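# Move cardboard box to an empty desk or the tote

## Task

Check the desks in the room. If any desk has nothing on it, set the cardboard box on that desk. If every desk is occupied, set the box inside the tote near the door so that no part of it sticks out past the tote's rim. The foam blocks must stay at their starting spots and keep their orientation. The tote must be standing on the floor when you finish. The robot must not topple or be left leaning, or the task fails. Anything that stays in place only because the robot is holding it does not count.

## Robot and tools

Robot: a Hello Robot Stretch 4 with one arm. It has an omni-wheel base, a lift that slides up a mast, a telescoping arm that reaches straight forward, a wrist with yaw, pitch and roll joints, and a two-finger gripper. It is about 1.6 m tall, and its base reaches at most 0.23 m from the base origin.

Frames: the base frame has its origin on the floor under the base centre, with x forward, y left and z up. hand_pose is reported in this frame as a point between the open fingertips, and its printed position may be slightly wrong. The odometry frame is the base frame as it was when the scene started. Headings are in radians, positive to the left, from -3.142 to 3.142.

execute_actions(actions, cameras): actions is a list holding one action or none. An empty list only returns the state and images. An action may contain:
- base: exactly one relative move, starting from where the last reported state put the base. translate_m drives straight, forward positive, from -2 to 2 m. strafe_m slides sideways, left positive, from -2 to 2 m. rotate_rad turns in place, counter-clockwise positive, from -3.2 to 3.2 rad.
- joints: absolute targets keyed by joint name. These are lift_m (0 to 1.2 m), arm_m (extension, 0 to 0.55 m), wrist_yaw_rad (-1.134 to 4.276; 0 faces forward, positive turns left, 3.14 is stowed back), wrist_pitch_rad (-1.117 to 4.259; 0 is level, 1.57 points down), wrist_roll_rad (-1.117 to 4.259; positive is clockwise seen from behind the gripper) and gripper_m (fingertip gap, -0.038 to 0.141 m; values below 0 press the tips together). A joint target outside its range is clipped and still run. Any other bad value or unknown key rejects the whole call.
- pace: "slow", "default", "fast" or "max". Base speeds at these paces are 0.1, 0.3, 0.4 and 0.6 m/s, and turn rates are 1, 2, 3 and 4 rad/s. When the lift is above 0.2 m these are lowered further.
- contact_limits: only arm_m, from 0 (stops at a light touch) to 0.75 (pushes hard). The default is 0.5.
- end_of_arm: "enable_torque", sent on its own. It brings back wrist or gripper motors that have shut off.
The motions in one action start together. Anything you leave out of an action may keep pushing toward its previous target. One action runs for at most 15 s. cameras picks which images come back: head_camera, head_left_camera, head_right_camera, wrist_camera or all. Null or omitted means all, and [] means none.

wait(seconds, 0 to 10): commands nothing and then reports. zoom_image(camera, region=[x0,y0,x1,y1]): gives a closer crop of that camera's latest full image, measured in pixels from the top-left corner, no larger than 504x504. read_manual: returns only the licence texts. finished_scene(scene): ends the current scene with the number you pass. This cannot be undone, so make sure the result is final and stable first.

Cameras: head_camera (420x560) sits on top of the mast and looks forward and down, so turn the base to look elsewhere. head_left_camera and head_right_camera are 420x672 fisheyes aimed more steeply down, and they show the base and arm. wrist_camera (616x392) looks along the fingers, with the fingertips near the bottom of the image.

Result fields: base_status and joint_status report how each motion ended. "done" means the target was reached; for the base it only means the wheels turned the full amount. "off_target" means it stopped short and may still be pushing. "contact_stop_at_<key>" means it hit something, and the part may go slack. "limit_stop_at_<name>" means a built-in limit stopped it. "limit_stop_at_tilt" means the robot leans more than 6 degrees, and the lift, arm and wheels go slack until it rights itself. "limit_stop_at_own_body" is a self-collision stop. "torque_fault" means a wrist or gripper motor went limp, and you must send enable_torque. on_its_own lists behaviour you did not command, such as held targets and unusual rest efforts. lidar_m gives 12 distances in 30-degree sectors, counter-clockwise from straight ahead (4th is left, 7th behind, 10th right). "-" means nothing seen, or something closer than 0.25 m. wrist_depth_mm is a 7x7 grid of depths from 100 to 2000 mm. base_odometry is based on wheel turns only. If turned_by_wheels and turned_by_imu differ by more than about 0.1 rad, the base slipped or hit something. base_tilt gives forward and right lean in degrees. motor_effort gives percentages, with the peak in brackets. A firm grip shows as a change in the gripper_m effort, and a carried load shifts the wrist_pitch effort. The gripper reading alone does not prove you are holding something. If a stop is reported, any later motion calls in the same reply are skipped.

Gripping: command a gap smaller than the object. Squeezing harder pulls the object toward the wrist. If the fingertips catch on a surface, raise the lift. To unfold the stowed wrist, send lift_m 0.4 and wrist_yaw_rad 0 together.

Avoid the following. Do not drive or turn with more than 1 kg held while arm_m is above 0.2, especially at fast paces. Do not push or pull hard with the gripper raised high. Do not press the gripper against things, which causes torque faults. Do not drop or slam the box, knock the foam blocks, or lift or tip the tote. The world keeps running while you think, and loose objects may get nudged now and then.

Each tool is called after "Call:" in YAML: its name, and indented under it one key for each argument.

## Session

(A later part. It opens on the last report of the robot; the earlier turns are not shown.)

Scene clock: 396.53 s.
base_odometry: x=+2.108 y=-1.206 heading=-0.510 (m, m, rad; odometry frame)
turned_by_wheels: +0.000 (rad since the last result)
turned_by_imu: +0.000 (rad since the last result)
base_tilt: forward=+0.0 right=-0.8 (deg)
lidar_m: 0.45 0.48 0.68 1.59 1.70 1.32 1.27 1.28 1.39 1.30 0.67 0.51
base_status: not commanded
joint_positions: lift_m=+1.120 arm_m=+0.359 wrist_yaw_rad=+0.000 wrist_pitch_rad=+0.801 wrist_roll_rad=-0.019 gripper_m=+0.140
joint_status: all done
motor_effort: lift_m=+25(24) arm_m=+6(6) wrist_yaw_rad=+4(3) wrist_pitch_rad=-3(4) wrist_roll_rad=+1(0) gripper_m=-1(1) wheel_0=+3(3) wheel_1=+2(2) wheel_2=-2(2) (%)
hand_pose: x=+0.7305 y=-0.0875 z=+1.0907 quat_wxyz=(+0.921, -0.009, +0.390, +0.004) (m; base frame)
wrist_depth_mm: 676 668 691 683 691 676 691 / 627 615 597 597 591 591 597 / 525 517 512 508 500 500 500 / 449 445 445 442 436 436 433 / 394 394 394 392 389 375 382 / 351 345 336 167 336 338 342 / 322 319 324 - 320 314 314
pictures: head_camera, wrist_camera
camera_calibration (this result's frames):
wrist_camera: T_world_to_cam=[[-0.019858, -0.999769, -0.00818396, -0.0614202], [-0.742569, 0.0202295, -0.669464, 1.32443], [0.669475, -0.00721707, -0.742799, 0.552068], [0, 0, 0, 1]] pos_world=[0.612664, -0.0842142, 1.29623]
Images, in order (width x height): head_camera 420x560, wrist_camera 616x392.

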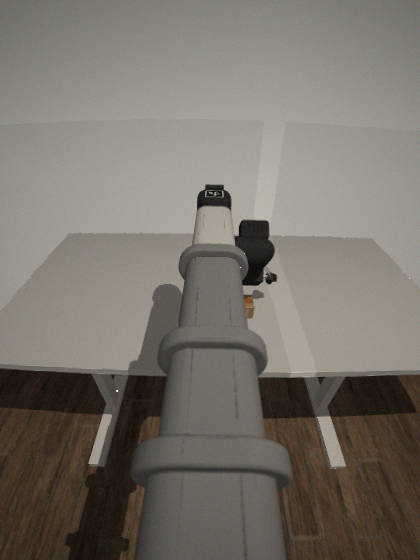

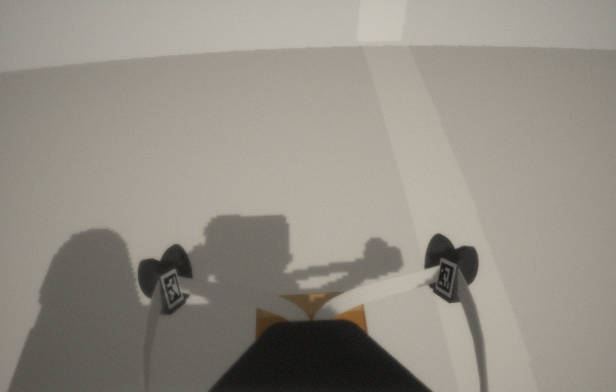

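Call:
execute_actions:
  actions:
    - {"joints": {"arm_m": 0.0}, "base": {"translate_m": -0.2}}
  cameras: ["wrist_camera", "head_camera"]

Scene clock: 401.43 s.
base_odometry: x=+1.933 y=-1.108 heading=-0.510 (m, m, rad; odometry frame)
turned_by_wheels: +0.000 (rad since the last result)
turned_by_imu: +0.001 (rad since the last result)
base_tilt: forward=+0.0 right=-0.7 (deg)
lidar_m: 0.65 0.69 1.02 1.58 1.67 1.12 1.06 1.07 1.36 1.31 0.98 0.71
base_status: done
joint_positions: lift_m=+1.120 arm_m=+0.001 wrist_yaw_rad=+0.000 wrist_pitch_rad=+0.802 wrist_roll_rad=-0.019 gripper_m=+0.140
joint_status: all done
motor_effort: lift_m=+24(25) arm_m=-6(6) wrist_yaw_rad=+3(3) wrist_pitch_rad=-5(2) wrist_roll_rad=+0(0) gripper_m=+0(1) wheel_0=-4(7) wheel_1=-2(6) wheel_2=+2(11) (%)
hand_pose: x=+0.3727 y=-0.0875 z=+1.0906 quat_wxyz=(+0.921, -0.009, +0.390, +0.004) (m; base frame)
wrist_depth_mm: 750 741 723 668 707 707 715 / 621 615 609 597 585 585 591 / 564 1138 1618 1661 1661 1618 1661 / 1756 1661 1661 1661 1661 1576 1618 / 1499 1464 1464 1499 1464 1430 1464 / 1336 1308 1281 167 1308 1308 1336 / 1229 1182 1229 - 1229 1182 1182
pictures: head_camera, wrist_camera
camera_calibration (this result's frames):
wrist_camera: T_world_to_cam=[[-0.0196994, -0.999773, -0.00817389, -0.068564], [-0.742911, 0.0201085, -0.669088, 1.05838], [0.6691, -0.00710817, -0.743138, 0.792069], [0, 0, 0, 1]] pos_world=[0.254957, -0.0842007, 1.2962]
Images, in order (width x height): head_camera 420x560, wrist_camera 616x392.

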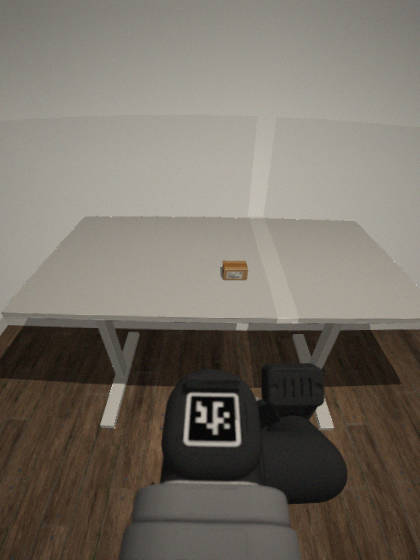

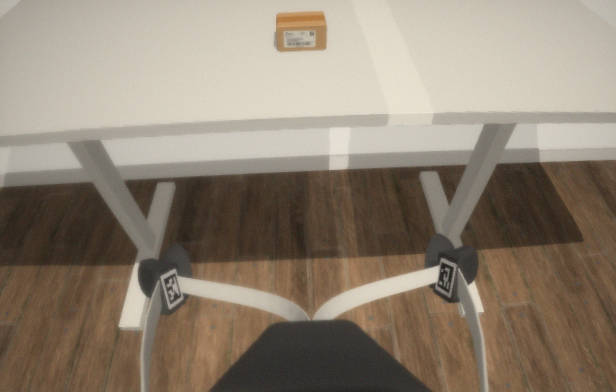

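Call:
zoom_image:
  camera: "head_camera"
  region: [0, 200, 420, 330]

Region (0, 200, 420, 330) of head_camera's 420x560 image, scaled by 1.200, with more detail than that image has; it fills the top 156 rows of this view, and the rest is white.

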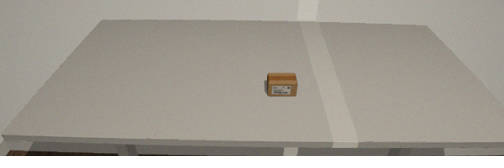

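Call:
finished_scene:
  scene: 1

The scene is finished: the task was done.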